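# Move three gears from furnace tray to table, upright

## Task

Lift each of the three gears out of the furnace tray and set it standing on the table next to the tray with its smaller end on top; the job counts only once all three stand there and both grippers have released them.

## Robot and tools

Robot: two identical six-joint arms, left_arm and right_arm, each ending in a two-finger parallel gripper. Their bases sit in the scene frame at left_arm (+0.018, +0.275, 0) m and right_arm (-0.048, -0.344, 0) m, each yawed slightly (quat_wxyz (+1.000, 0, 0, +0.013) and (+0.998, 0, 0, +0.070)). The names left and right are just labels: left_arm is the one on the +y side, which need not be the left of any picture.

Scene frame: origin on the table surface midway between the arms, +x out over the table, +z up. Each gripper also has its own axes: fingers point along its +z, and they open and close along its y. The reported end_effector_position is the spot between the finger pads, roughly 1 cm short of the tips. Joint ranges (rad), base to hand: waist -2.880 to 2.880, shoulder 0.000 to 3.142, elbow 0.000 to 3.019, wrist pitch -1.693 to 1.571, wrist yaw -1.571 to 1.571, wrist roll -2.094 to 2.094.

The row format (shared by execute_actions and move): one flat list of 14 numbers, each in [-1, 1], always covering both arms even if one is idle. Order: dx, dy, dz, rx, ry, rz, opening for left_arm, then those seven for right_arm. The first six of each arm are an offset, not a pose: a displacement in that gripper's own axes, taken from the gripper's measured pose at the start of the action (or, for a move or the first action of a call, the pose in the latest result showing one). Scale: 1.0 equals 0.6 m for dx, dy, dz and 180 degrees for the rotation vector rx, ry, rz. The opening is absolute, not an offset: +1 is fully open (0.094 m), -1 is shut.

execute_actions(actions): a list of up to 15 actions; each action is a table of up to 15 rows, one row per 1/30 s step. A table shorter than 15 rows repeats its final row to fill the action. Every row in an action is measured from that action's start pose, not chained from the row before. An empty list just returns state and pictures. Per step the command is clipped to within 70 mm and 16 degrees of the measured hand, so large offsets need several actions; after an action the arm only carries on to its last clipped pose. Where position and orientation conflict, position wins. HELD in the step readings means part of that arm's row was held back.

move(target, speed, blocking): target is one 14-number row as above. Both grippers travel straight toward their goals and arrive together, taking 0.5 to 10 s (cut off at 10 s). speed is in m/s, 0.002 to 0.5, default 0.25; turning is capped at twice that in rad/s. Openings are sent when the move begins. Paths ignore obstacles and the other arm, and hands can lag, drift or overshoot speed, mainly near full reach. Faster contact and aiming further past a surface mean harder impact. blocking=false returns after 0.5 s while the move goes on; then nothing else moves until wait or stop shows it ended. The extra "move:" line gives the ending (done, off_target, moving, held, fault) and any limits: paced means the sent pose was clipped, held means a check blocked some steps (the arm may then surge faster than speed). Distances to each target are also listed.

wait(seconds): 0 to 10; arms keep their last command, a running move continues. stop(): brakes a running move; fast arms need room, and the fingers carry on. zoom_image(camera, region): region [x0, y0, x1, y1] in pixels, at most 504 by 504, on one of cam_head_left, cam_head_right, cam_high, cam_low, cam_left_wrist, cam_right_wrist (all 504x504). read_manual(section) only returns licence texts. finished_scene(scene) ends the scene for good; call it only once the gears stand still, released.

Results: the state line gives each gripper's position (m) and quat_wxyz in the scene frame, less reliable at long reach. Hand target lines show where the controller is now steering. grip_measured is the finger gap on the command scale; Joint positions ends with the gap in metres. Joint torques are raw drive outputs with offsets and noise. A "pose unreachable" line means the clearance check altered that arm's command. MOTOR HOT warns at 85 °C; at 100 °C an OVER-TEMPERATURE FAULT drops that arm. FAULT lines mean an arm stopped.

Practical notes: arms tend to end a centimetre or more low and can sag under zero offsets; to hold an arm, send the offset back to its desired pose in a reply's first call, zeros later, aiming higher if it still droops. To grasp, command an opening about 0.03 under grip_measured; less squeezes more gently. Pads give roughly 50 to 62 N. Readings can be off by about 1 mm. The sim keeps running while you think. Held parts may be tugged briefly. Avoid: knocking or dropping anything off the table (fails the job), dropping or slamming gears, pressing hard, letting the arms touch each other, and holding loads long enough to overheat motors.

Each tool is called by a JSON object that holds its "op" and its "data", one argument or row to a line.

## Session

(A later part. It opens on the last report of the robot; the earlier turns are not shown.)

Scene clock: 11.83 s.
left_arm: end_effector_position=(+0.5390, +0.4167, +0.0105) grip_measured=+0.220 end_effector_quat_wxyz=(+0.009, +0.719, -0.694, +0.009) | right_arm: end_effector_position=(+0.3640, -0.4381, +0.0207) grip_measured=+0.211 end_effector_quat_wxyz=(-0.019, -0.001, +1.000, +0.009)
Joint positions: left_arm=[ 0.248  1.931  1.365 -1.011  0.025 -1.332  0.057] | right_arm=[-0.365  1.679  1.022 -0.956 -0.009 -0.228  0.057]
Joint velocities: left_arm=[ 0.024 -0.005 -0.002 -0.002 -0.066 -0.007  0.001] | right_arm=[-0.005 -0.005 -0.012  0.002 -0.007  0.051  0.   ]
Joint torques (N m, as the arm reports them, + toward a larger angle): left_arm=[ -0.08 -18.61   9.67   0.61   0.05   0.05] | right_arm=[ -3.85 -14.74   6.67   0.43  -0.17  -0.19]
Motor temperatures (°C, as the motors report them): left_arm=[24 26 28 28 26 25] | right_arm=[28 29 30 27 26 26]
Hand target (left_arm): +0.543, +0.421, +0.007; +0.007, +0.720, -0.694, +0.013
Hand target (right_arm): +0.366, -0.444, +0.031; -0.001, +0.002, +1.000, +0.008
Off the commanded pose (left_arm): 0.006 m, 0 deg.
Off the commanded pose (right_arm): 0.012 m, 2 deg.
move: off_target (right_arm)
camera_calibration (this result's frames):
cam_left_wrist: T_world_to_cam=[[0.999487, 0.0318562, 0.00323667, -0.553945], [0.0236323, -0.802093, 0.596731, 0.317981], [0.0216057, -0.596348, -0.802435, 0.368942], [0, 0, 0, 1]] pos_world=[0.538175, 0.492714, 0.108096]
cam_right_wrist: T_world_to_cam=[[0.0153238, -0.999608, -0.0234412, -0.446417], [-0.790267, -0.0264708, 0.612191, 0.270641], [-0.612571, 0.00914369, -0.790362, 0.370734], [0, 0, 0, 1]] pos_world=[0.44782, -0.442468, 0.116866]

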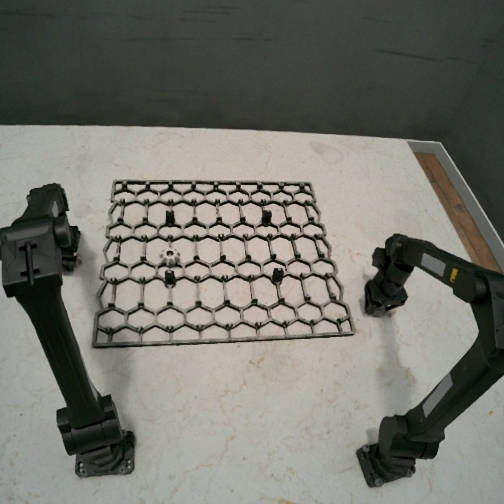

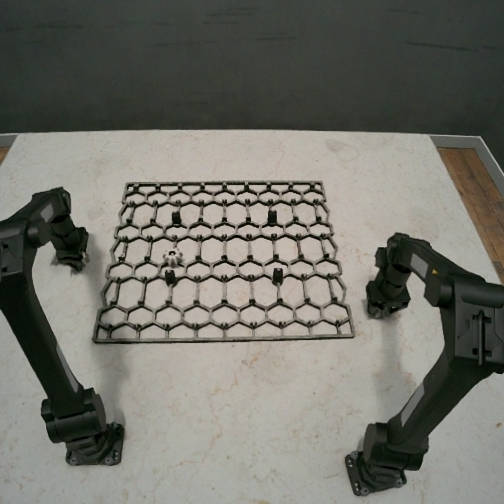

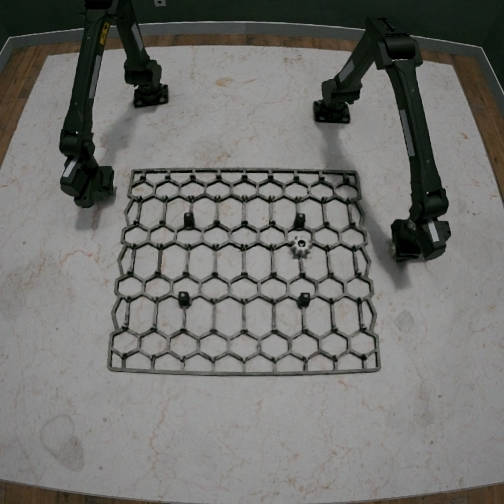

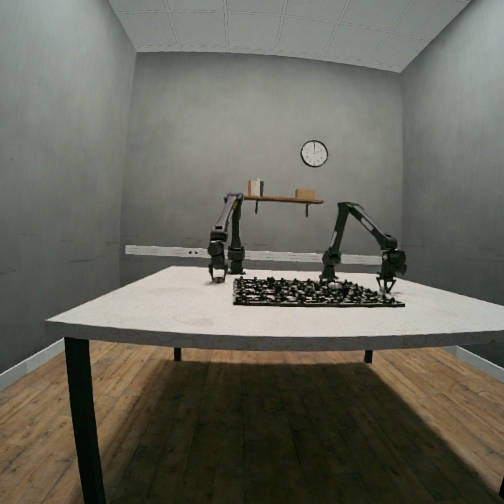

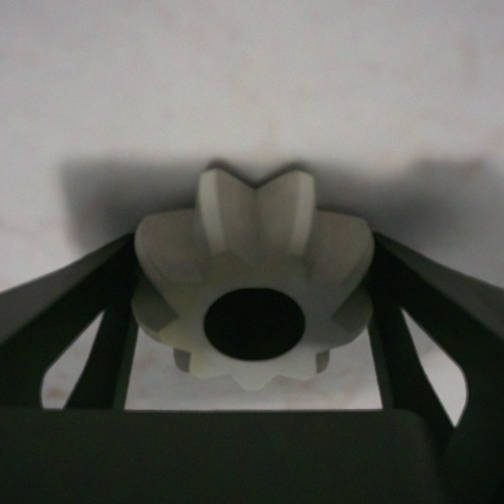

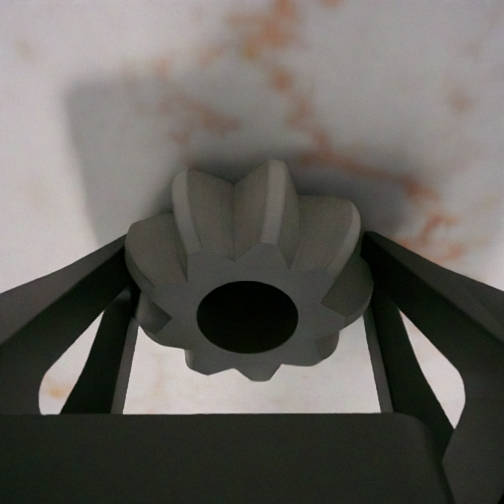

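{"op": "move", "data": {
  "target": [0,0,0,0,0,0,0.7, 0,0,0,0,0,0,0.7]
}}

{"op": "move", "data": {
  "target": [0,-0.02,-0.2,0,0,0,0.7, -0.02,0,-0.13,0,0,0,0.7],
  "speed": 0.2
}}

{"op": "move", "data": {
  "target": [0.475,-0.03,-0.04,0,0,0.5,0.7, 0,0,0,0,0,0,0.7],
  "speed": 0.3
}}

Scene clock: 12.77 s.
left_arm: end_effector_position=(+0.5390, +0.4167, +0.0105) grip_measured=+0.698 end_effector_quat_wxyz=(+0.009, +0.719, -0.694, +0.009) | right_arm: end_effector_position=(+0.3640, -0.4381, +0.0207) grip_measured=+0.698 end_effector_quat_wxyz=(-0.019, -0.001, +1.000, +0.009)
Joint positions: left_arm=[ 0.248  1.931  1.365 -1.011  0.025 -1.332  0.08 ] | right_arm=[-0.365  1.679  1.022 -0.956 -0.009 -0.228  0.08 ]
Joint velocities: left_arm=[ 0.015  0.005  0.007 -0.007 -0.022 -0.007  0.   ] | right_arm=[ 0.005 -0.005 -0.012 -0.017  0.066  0.022 -0.001]
Joint torques (N m, as the arm reports them, + toward a larger angle): left_arm=[ -0.5  -19.39   8.67   0.14  -0.17   0.05] | right_arm=[ -2.58 -12.14   7.05  -0.03   0.01  -0.05]
Motor temperatures (°C, as the motors report them): left_arm=[24 26 28 28 26 25] | right_arm=[28 29 30 27 26 26]
Hand target (left_arm): +0.539, +0.417, +0.011; +0.009, +0.719, -0.694, +0.009
Hand target (right_arm): +0.364, -0.438, +0.021; -0.019, -0.001, +1.000, +0.009
Off the commanded pose (left_arm): 0.000 m, 0 deg.
Off the commanded pose (right_arm): 0.000 m, 0 deg.
move: done
camera_calibration (this result's frames):
cam_left_wrist: T_world_to_cam=[[0.999487, 0.0318562, 0.00323667, -0.553945], [0.0236323, -0.802093, 0.596731, 0.317981], [0.0216057, -0.596348, -0.802435, 0.368942], [0, 0, 0, 1]] pos_world=[0.538175, 0.492714, 0.108096]
cam_right_wrist: T_world_to_cam=[[0.0153238, -0.999608, -0.0234412, -0.446417], [-0.790267, -0.0264708, 0.612191, 0.270641], [-0.612571, 0.00914369, -0.790362, 0.370734], [0, 0, 0, 1]] pos_world=[0.44782, -0.442468, 0.116866]

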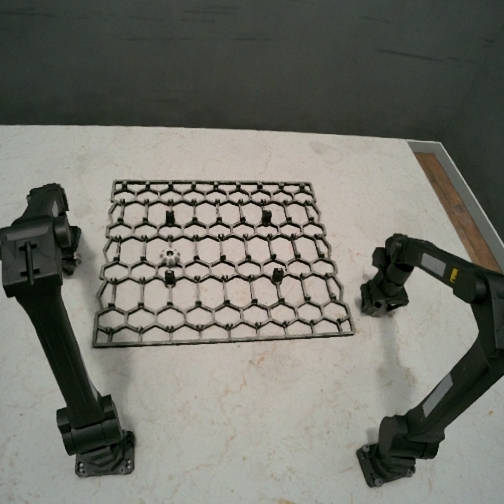

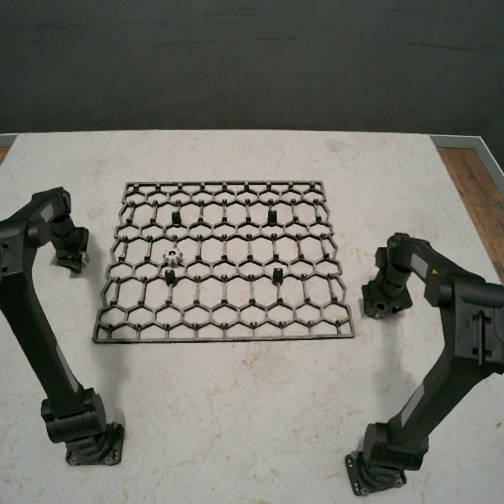

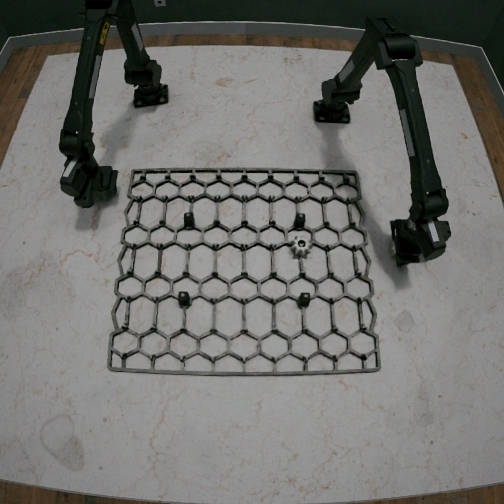

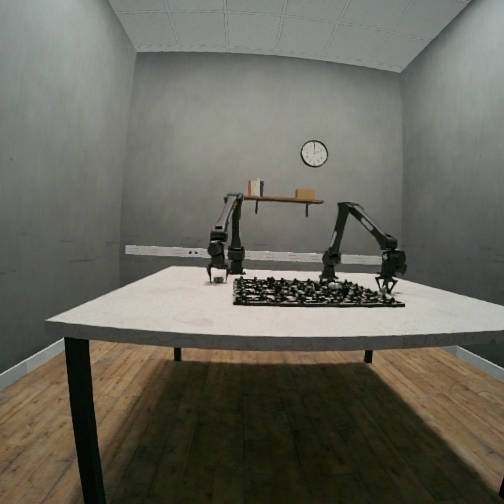

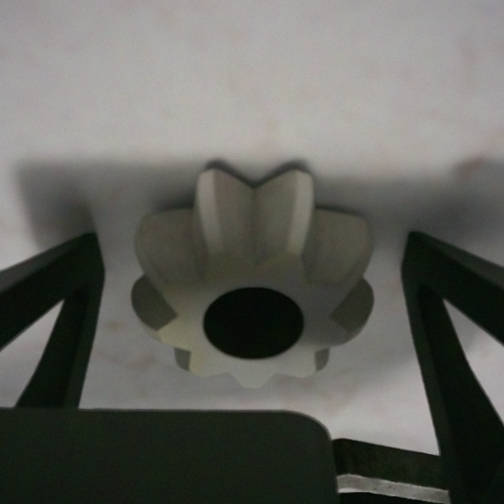

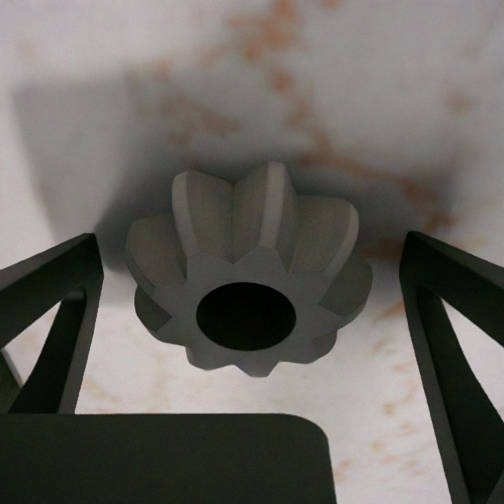

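Scene clock: 13.80 s.
left_arm: end_effector_position=(+0.5416, +0.4174, +0.1197) grip_measured=+0.698 end_effector_quat_wxyz=(+0.017, +0.719, -0.694, +0.005) | right_arm: end_effector_position=(+0.3608, -0.4373, +0.0778) grip_measured=+0.698 end_effector_quat_wxyz=(-0.044, -0.001, +0.999, +0.015)
Joint positions: left_arm=[ 0.248  1.829  1.526 -1.293  0.025 -1.332  0.08 ] | right_arm=[-0.365  1.616  1.116 -1.163 -0.009 -0.228  0.08 ]
Joint velocities: left_arm=[-0.015 -0.005 -0.017  0.002 -0.051  0.051 -0.001] | right_arm=[ 0.005 -0.015 -0.002  0.002 -0.022 -0.081 -0.001]
Joint torques (N m, as the arm reports them, + toward a larger angle): left_arm=[ -0.54 -18.92  12.47  -0.6   -0.17  -0.01] | right_arm=[ -3.2  -13.04  11.55  -0.71  -0.02  -0.06]
Motor temperatures (°C, as the motors report them): left_arm=[24 26 28 28 26 25] | right_arm=[28 29 30 27 26 26]
Hand target (left_arm): +0.549, +0.419, +0.131; +0.008, +0.719, -0.694, +0.010
Hand target (right_arm): +0.378, -0.440, +0.099; -0.019, -0.001, +1.000, +0.009
Off the commanded pose (left_arm): 0.014 m, 1 deg.
Off the commanded pose (right_arm): 0.027 m, 3 deg.
move: off_target (left_arm, right_arm)
camera_calibration (this result's frames):
cam_left_wrist: T_world_to_cam=[[0.999372, 0.0318273, -0.0155604, -0.554614], [0.0347901, -0.798725, 0.60069, 0.245355], [0.00668981, -0.600854, -0.799331, 0.466514], [0, 0, 0, 1]] pos_world=[0.542609, 0.49393, 0.216887]
cam_right_wrist: T_world_to_cam=[[0.0138657, -0.999273, -0.0355233, -0.442678], [-0.75905, -0.0336452, 0.650162, 0.215822], [-0.650885, 0.017949, -0.758965, 0.429099], [0, 0, 0, 1]] pos_world=[0.449251, -0.442797, 0.169626]

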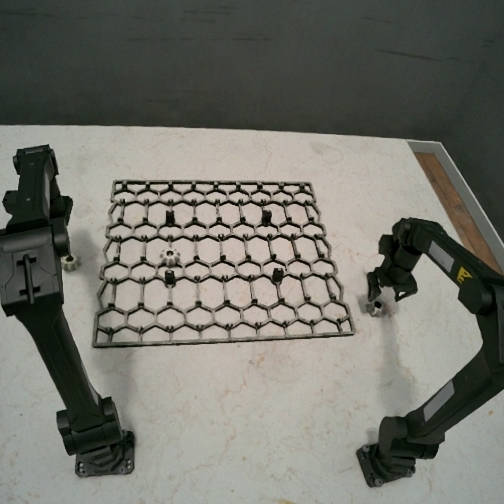

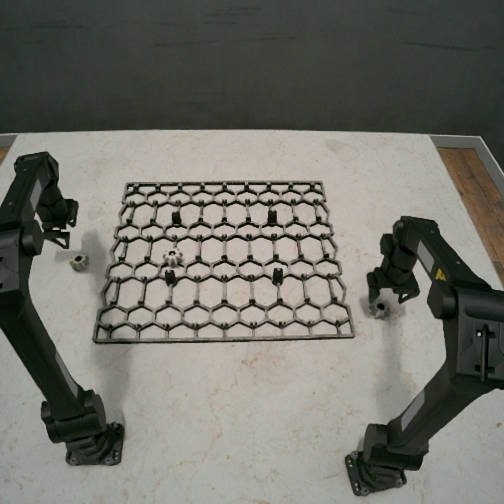

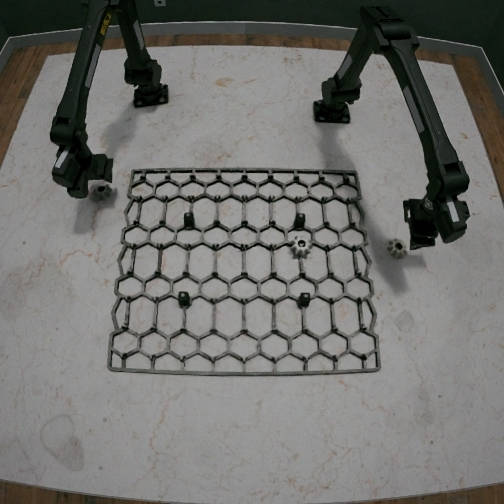

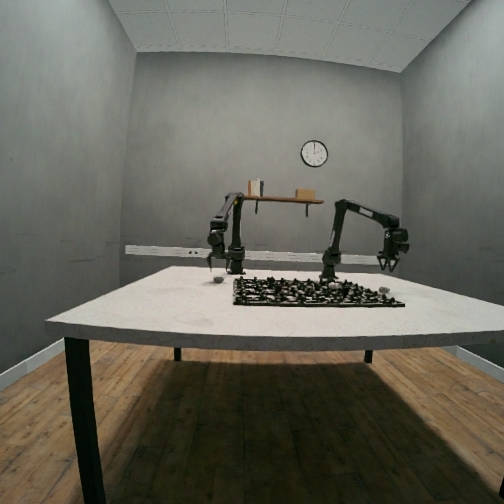

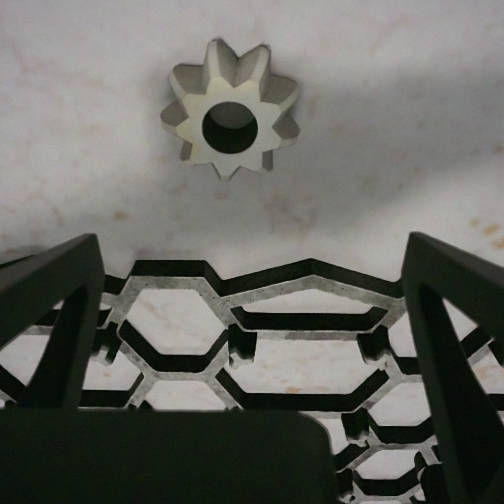

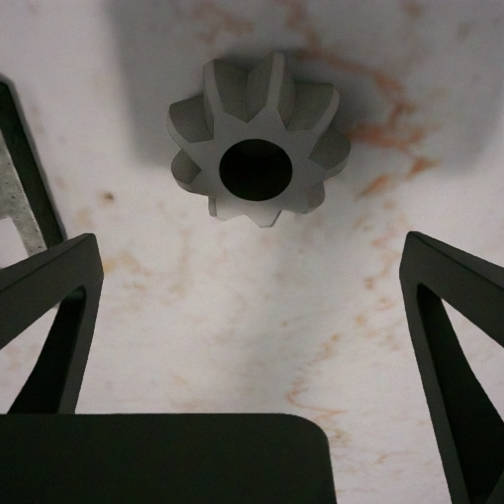

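Scene clock: 17.00 s.
left_arm: end_effector_position=(+0.5528, +0.1379, +0.1517) grip_measured=+0.698 end_effector_quat_wxyz=(-0.009, -0.025, +1.000, -0.011) | right_arm: end_effector_position=(+0.3608, -0.4373, +0.0778) grip_measured=+0.698 end_effector_quat_wxyz=(-0.044, -0.001, +0.999, +0.015)
Joint positions: left_arm=[-0.268  1.823  1.605 -1.364  0.025 -0.292  0.08 ] | right_arm=[-0.365  1.616  1.116 -1.163 -0.009 -0.228  0.08 ]
Joint velocities: left_arm=[-0.005 -0.005  0.002  0.002  0.022  0.037  0.001] | right_arm=[-0.005 -0.005 -0.007  0.007 -0.037 -0.007 -0.001]
Joint torques (N m, as the arm reports them, + toward a larger angle): left_arm=[ -0.8  -16.48  13.92  -0.28  -0.09   0.13] | right_arm=[ -3.06 -12.57   7.97  -0.26   0.07  -0.11]
Motor temperatures (°C, as the motors report them): left_arm=[24 26 29 28 26 25] | right_arm=[28 29 30 27 26 26]
Hand target (left_arm): +0.564, +0.133, +0.149; -0.010, -0.018, +1.000, -0.011
Hand target (right_arm): +0.361, -0.437, +0.078; -0.044, -0.001, +0.999, +0.015
Off the commanded pose (left_arm): 0.018 m, 1 deg.
Off the commanded pose (right_arm): 0.000 m, 0 deg.
move: off_target (left_arm)
camera_calibration (this result's frames):
cam_left_wrist: T_world_to_cam=[[0.0456817, -0.998674, 0.0237398, 0.106951], [-0.806833, -0.0228733, 0.590337, 0.362335], [-0.589011, -0.0461216, -0.806808, 0.577983], [0, 0, 0, 1]] pos_world=[0.627897, 0.141755, 0.249883]
cam_right_wrist: T_world_to_cam=[[0.0138657, -0.999273, -0.0355233, -0.442678], [-0.75905, -0.0336452, 0.650162, 0.215822], [-0.650885, 0.017949, -0.758965, 0.429099], [0, 0, 0, 1]] pos_world=[0.449251, -0.442797, 0.169626]

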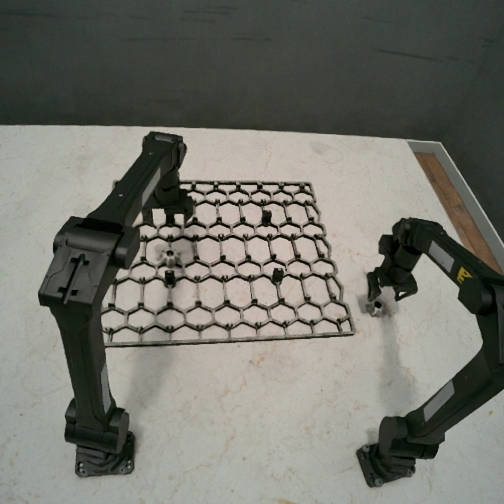

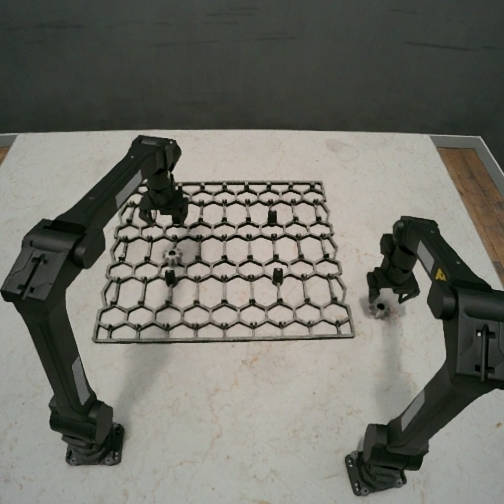

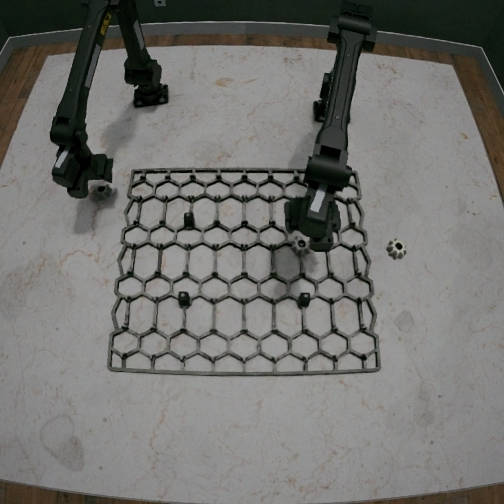

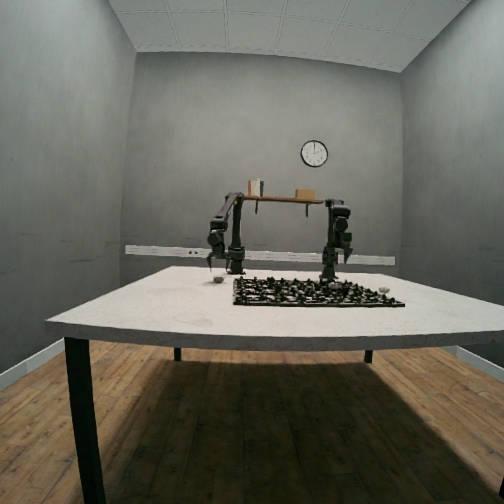

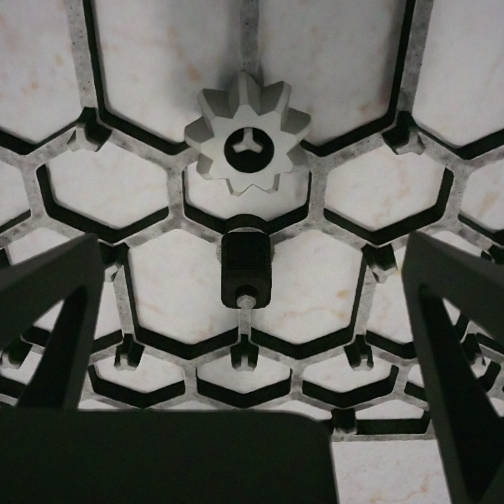

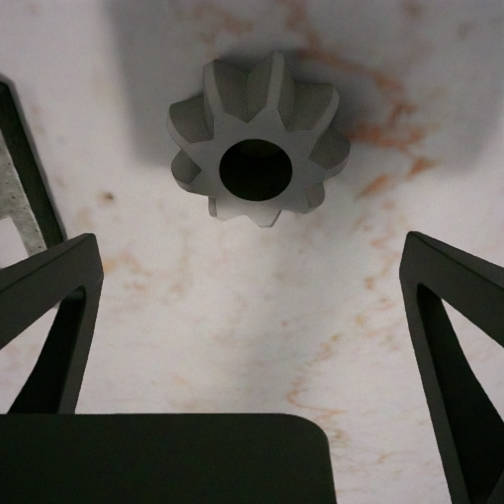

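{"op": "move", "data": {
  "target": [0.02,-0.008,0.21,0,0,0,0.6, 0,0,0,0,0,0,0.7],
  "speed": 0.15
}}

Scene clock: 18.60 s.
left_arm: end_effector_position=(+0.5391, +0.1371, +0.0348) grip_measured=+0.602 end_effector_quat_wxyz=(-0.007, -0.026, +1.000, -0.011) | right_arm: end_effector_position=(+0.3608, -0.4373, +0.0778) grip_measured=+0.698 end_effector_quat_wxyz=(-0.044, -0.001, +0.999, +0.015)
Joint positions: left_arm=[-0.276  1.898  1.387 -1.066  0.025 -0.302  0.075] | right_arm=[-0.365  1.616  1.116 -1.163 -0.009 -0.228  0.08 ]
Joint velocities: left_arm=[-0.015 -0.015 -0.002  0.017 -0.022 -0.081  0.   ] | right_arm=[ 0.005 -0.005 -0.017  0.007 -0.051  0.051  0.   ]
Joint torques (N m, as the arm reports them, + toward a larger angle): left_arm=[ -1.61 -18.3    9.56   0.77  -0.09  -0.05] | right_arm=[ -3.19 -12.2    7.91  -0.23   0.03  -0.05]
Motor temperatures (°C, as the motors report them): left_arm=[24 26 29 28 26 25] | right_arm=[28 29 30 27 26 26]
Hand target (left_arm): +0.540, +0.131, +0.026; -0.009, -0.025, +1.000, -0.011
Hand target (right_arm): +0.361, -0.437, +0.078; -0.044, -0.001, +0.999, +0.015
Off the commanded pose (left_arm): 0.011 m, 0 deg.
Off the commanded pose (right_arm): 0.000 m, 0 deg.
move: off_target (left_arm)
camera_calibration (this result's frames):
cam_left_wrist: T_world_to_cam=[[0.0478612, -0.998543, 0.0249065, 0.108278], [-0.80926, -0.0241484, 0.586954, 0.421894], [-0.585497, -0.0482481, -0.809237, 0.474004], [0, 0, 0, 1]] pos_world=[0.613768, 0.141178, 0.133253]
cam_right_wrist: T_world_to_cam=[[0.0138657, -0.999273, -0.0355233, -0.442678], [-0.75905, -0.0336452, 0.650162, 0.215822], [-0.650885, 0.017949, -0.758965, 0.429099], [0, 0, 0, 1]] pos_world=[0.449251, -0.442797, 0.169626]

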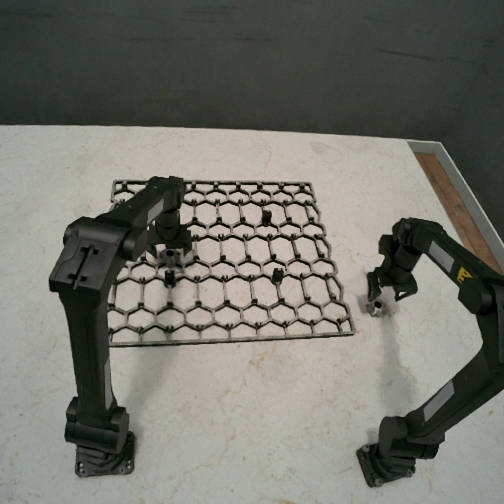

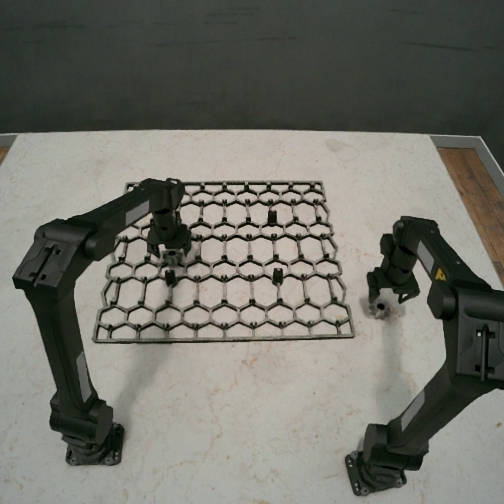

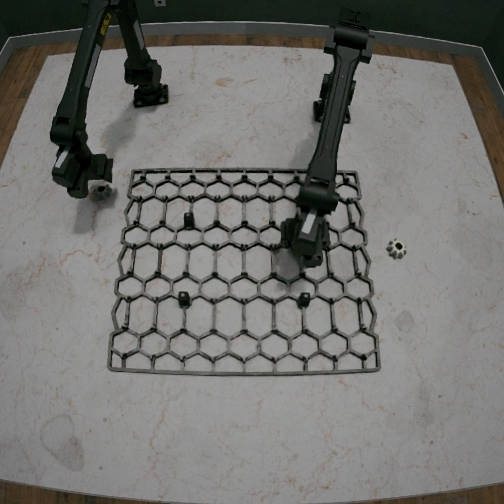

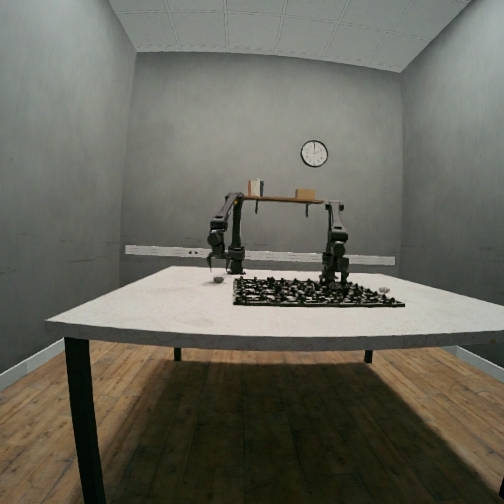

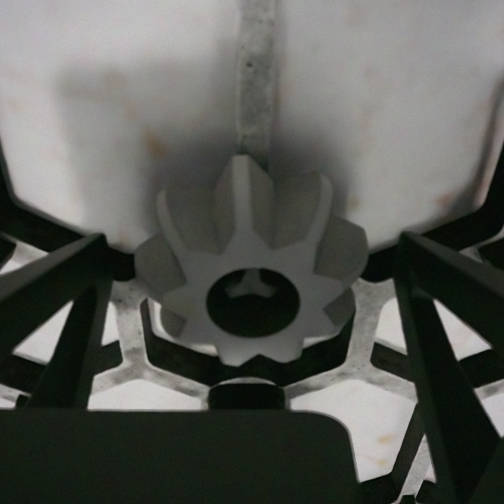

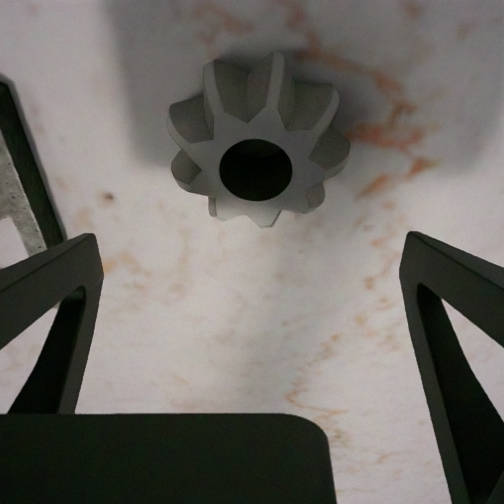

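Centred. Descend a bit more, then close.

{"op": "move", "data": {
  "target": [0,0,0.03,0,0,0,0.6, 0,0,0,0,0,0,0.7],
  "speed": 0.08
}}

{"op": "move", "data": {
  "target": [0,0,0,0,0,0,-0.3, 0,0,0,0,0,0,0.7]
}}

{"op": "move", "data": {
  "target": [0,0,-0.2,0,0,0,-0.3, 0,0,0,0,0,0,0.7],
  "speed": 0.15
}}

Scene clock: 19.43 s.
left_arm: end_effector_position=(+0.5390, +0.1371, +0.0293) grip_measured=+0.602 end_effector_quat_wxyz=(-0.001, -0.026, +1.000, -0.013) | right_arm: end_effector_position=(+0.3608, -0.4373, +0.0778) grip_measured=+0.698 end_effector_quat_wxyz=(-0.044, -0.001, +0.999, +0.015)
Joint positions: left_arm=[-0.276  1.898  1.37  -1.038  0.025 -0.302  0.075] | right_arm=[-0.365  1.616  1.116 -1.163 -0.009 -0.228  0.08 ]
Joint velocities: left_arm=[-0.005 -0.015  0.002  0.012 -0.007  0.007  0.001] | right_arm=[ 0.005 -0.015  0.002 -0.002 -0.051  0.007 -0.001]
Joint torques (N m, as the arm reports them, + toward a larger angle): left_arm=[ -0.83 -17.72   8.83   0.87  -0.09   0.04] | right_arm=[ -3.39 -12.98   7.71  -0.39   0.04  -0.04]
Motor temperatures (°C, as the motors report them): left_arm=[24 26 29 28 26 25] | right_arm=[28 29 30 27 26 26]
Hand target (left_arm): +0.539, +0.137, +0.017; -0.007, -0.026, +1.000, -0.011
Hand target (right_arm): +0.361, -0.437, +0.078; -0.044, -0.001, +0.999, +0.015
Off the commanded pose (left_arm): 0.013 m, 1 deg.
Off the commanded pose (right_arm): 0.000 m, 0 deg.
move: off_target (left_arm)
camera_calibration (this result's frames):
cam_left_wrist: T_world_to_cam=[[0.0475455, -0.998463, 0.0284916, 0.108499], [-0.816145, -0.022387, 0.577413, 0.428754], [-0.575887, -0.0507067, -0.815955, 0.464893], [0, 0, 0, 1]] pos_world=[0.612493, 0.141504, 0.128673]
cam_right_wrist: T_world_to_cam=[[0.0138657, -0.999273, -0.0355233, -0.442678], [-0.75905, -0.0336452, 0.650162, 0.215822], [-0.650885, 0.017949, -0.758965, 0.429099], [0, 0, 0, 1]] pos_world=[0.449251, -0.442797, 0.169626]

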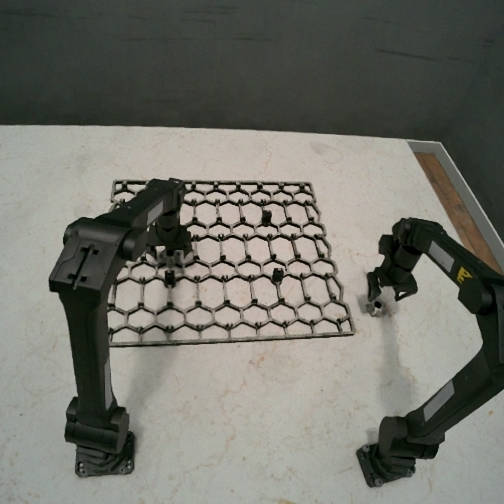

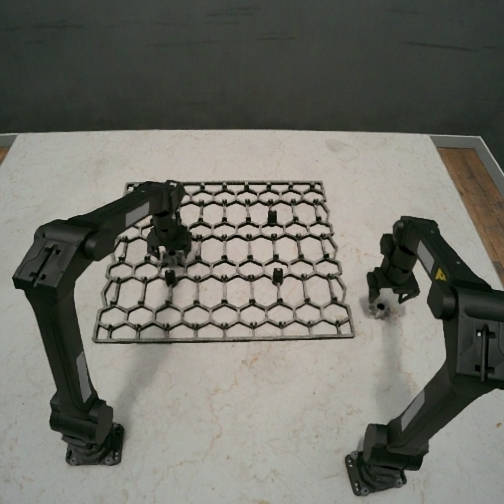

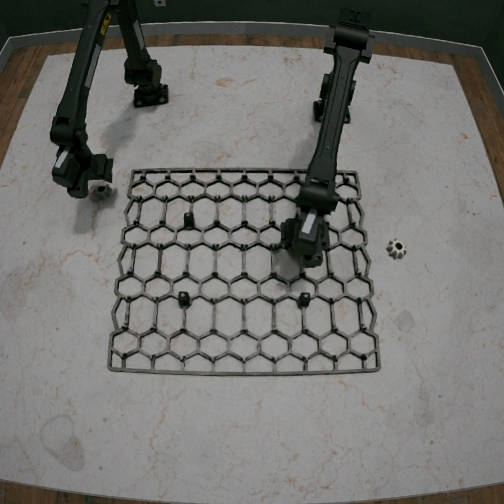

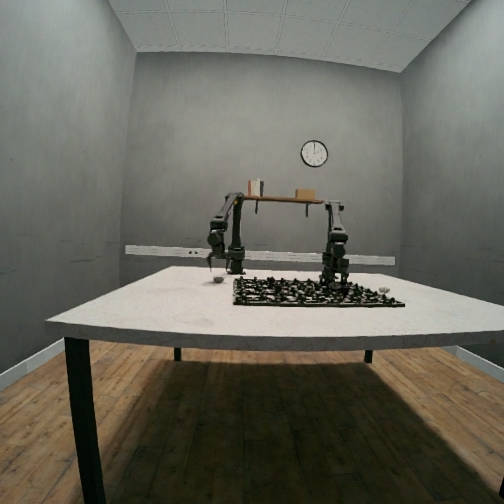

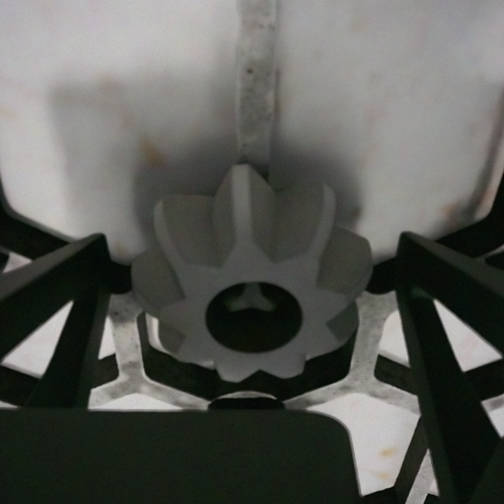

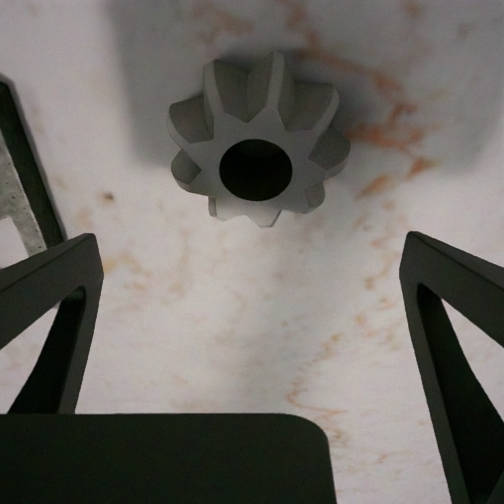

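Scene clock: 19.93 s.
left_arm: end_effector_position=(+0.5390, +0.1372, +0.0293) grip_measured=+0.215 end_effector_quat_wxyz=(-0.001, -0.026, +1.000, -0.013) | right_arm: end_effector_position=(+0.3608, -0.4373, +0.0778) grip_measured=+0.698 end_effector_quat_wxyz=(-0.044, -0.001, +0.999, +0.015)
Joint positions: left_arm=[-0.276  1.898  1.37  -1.038  0.025 -0.302  0.057] | right_arm=[-0.365  1.616  1.116 -1.163 -0.009 -0.228  0.08 ]
Joint velocities: left_arm=[ 0.005 -0.005  0.022  0.012 -0.007 -0.037  0.   ] | right_arm=[ 0.005 -0.015 -0.002 -0.007  0.007 -0.022  0.001]
Joint torques (N m, as the arm reports them, + toward a larger angle): left_arm=[ -0.79 -19.67   8.97   0.25  -0.07   0.05] | right_arm=[ -3.25 -11.97   7.68  -0.21   0.05  -0.11]
Motor temperatures (°C, as the motors report them): left_arm=[24 26 29 28 26 25] | right_arm=[28 29 30 27 26 26]
Hand target (left_arm): +0.539, +0.137, +0.029; -0.001, -0.026, +1.000, -0.013
Hand target (right_arm): +0.361, -0.437, +0.078; -0.044, -0.001, +0.999, +0.015
Off the commanded pose (left_arm): 0.000 m, 0 deg.
Off the commanded pose (right_arm): 0.000 m, 0 deg.
move: done
camera_calibration (this result's frames):
cam_left_wrist: T_world_to_cam=[[0.0475444, -0.998483, 0.0277626, 0.108649], [-0.816255, -0.0228172, 0.577242, 0.428908], [-0.575733, -0.050106, -0.816101, 0.464754], [0, 0, 0, 1]] pos_world=[0.612507, 0.141558, 0.128687]
cam_right_wrist: T_world_to_cam=[[0.0138657, -0.999273, -0.0355233, -0.442678], [-0.75905, -0.0336452, 0.650162, 0.215822], [-0.650885, 0.017949, -0.758965, 0.429099], [0, 0, 0, 1]] pos_world=[0.449251, -0.442797, 0.169626]

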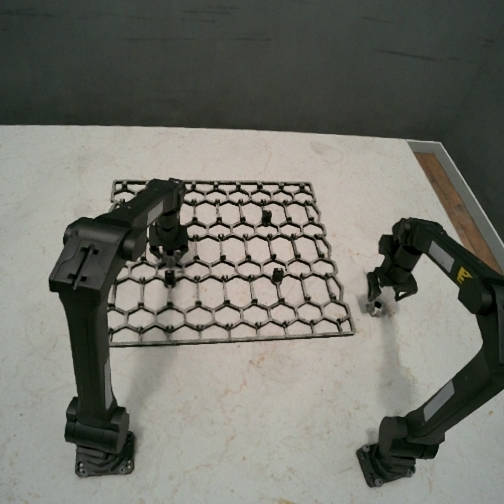

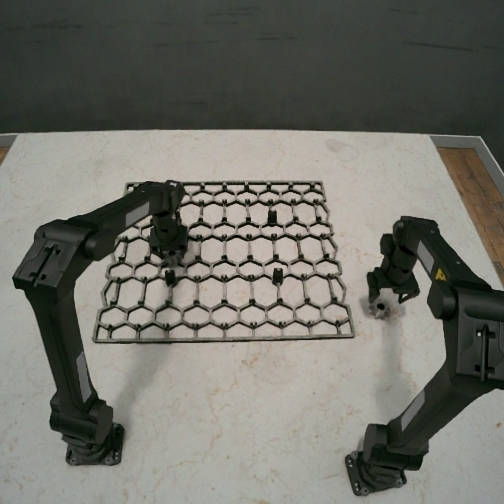

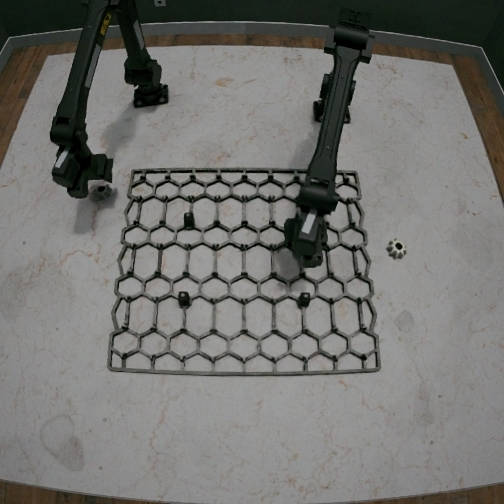

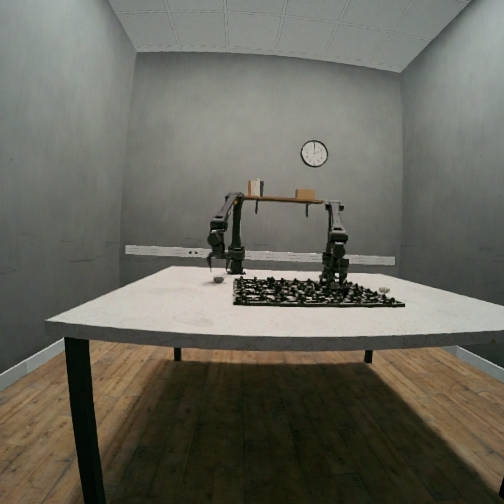

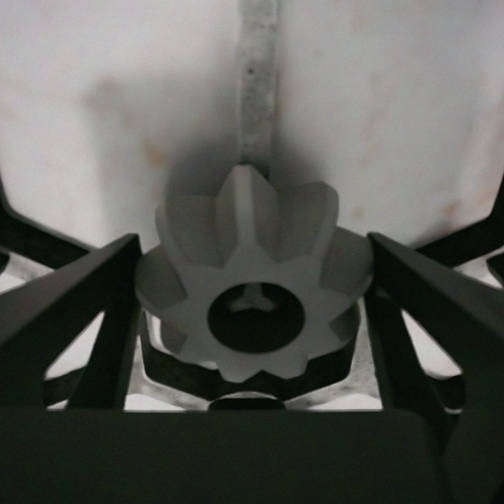

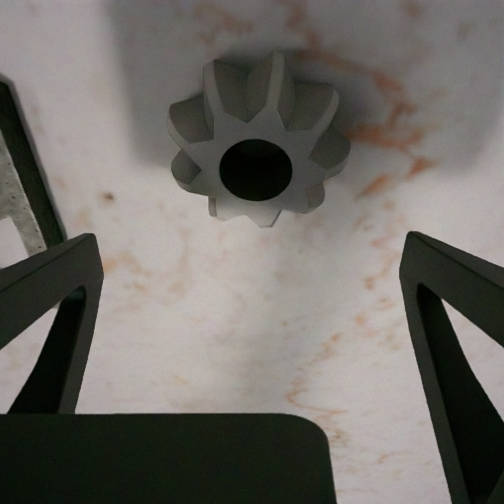

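Scene clock: 21.17 s.
left_arm: end_effector_position=(+0.5232, +0.1413, +0.1209) grip_measured=+0.215 end_effector_quat_wxyz=(-0.029, -0.026, +0.999, -0.005) | right_arm: end_effector_position=(+0.3608, -0.4373, +0.0778) grip_measured=+0.698 end_effector_quat_wxyz=(-0.044, -0.001, +0.999, +0.015)
Joint positions: left_arm=[-0.276  1.796  1.481 -1.309  0.025 -0.302  0.057] | right_arm=[-0.365  1.616  1.116 -1.163 -0.009 -0.228  0.08 ]
Joint velocities: left_arm=[-0.024 -0.015 -0.007  0.002  0.022  0.022  0.   ] | right_arm=[-0.005 -0.005  0.007  0.002  0.022  0.007  0.001]
Joint torques (N m, as the arm reports them, + toward a larger angle): left_arm=[ -0.09 -20.97  13.78  -0.55  -0.12   0.06] | right_arm=[ -2.92 -11.98   7.71  -0.24   0.02  -0.07]
Motor temperatures (°C, as the motors report them): left_arm=[24 26 29 28 26 25] | right_arm=[28 29 30 27 26 26]
Hand target (left_arm): +0.536, +0.140, +0.150; -0.001, -0.026, +1.000, -0.013
Hand target (right_arm): +0.361, -0.437, +0.078; -0.044, -0.001, +0.999, +0.015
Off the commanded pose (left_arm): 0.033 m, 3 deg.
Off the commanded pose (right_arm): 0.000 m, 0 deg.
move: off_target (left_arm)
camera_calibration (this result's frames):
cam_left_wrist: T_world_to_cam=[[0.0486252, -0.99876, 0.0107054, 0.112426], [-0.782568, -0.0314352, 0.621771, 0.34146], [-0.620664, -0.0386115, -0.783126, 0.548502], [0, 0, 0, 1]] pos_world=[0.602184, 0.144199, 0.216033]
cam_right_wrist: T_world_to_cam=[[0.0138657, -0.999273, -0.0355233, -0.442678], [-0.75905, -0.0336452, 0.650162, 0.215822], [-0.650885, 0.017949, -0.758965, 0.429099], [0, 0, 0, 1]] pos_world=[0.449251, -0.442797, 0.169626]

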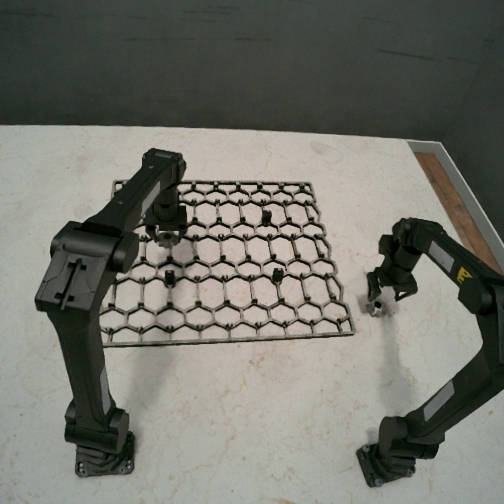

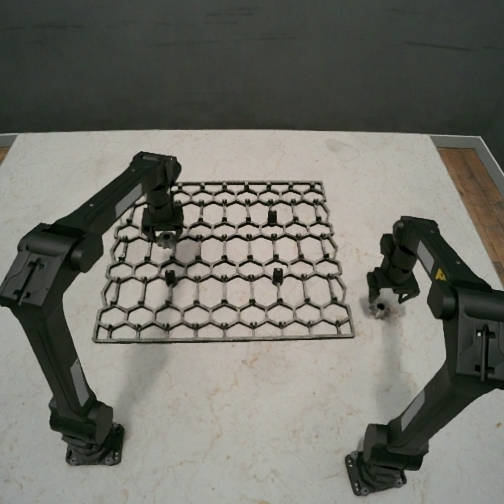

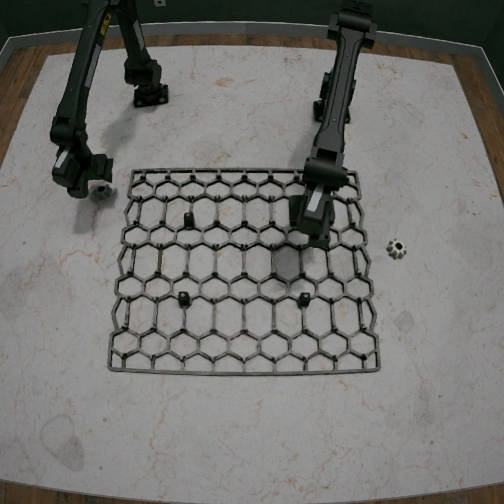

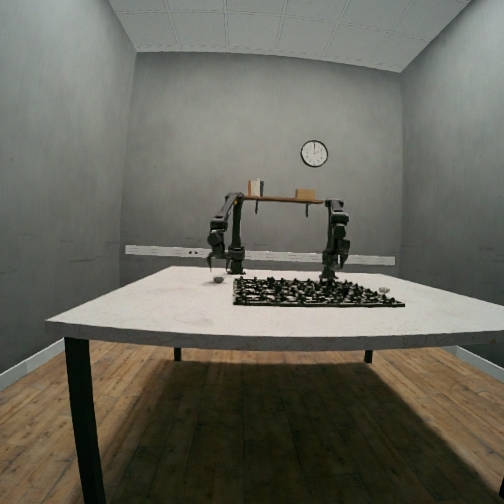

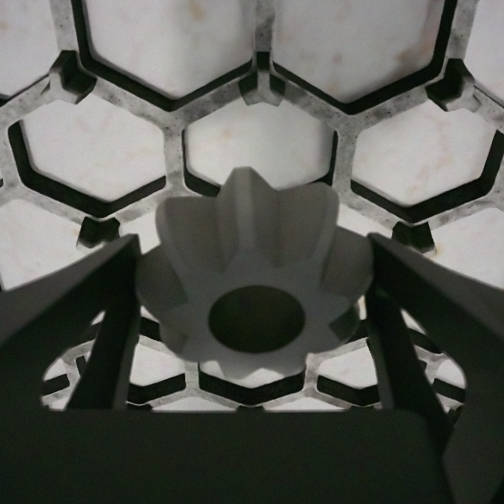

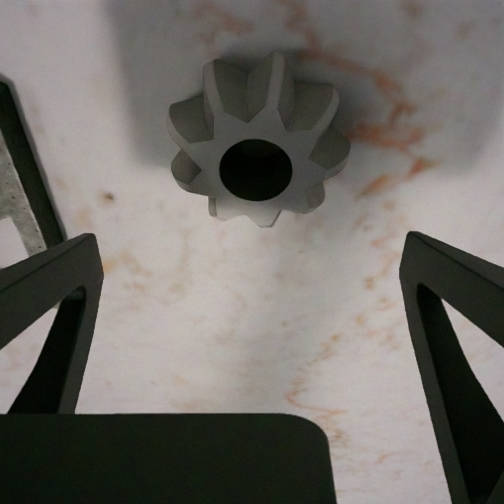

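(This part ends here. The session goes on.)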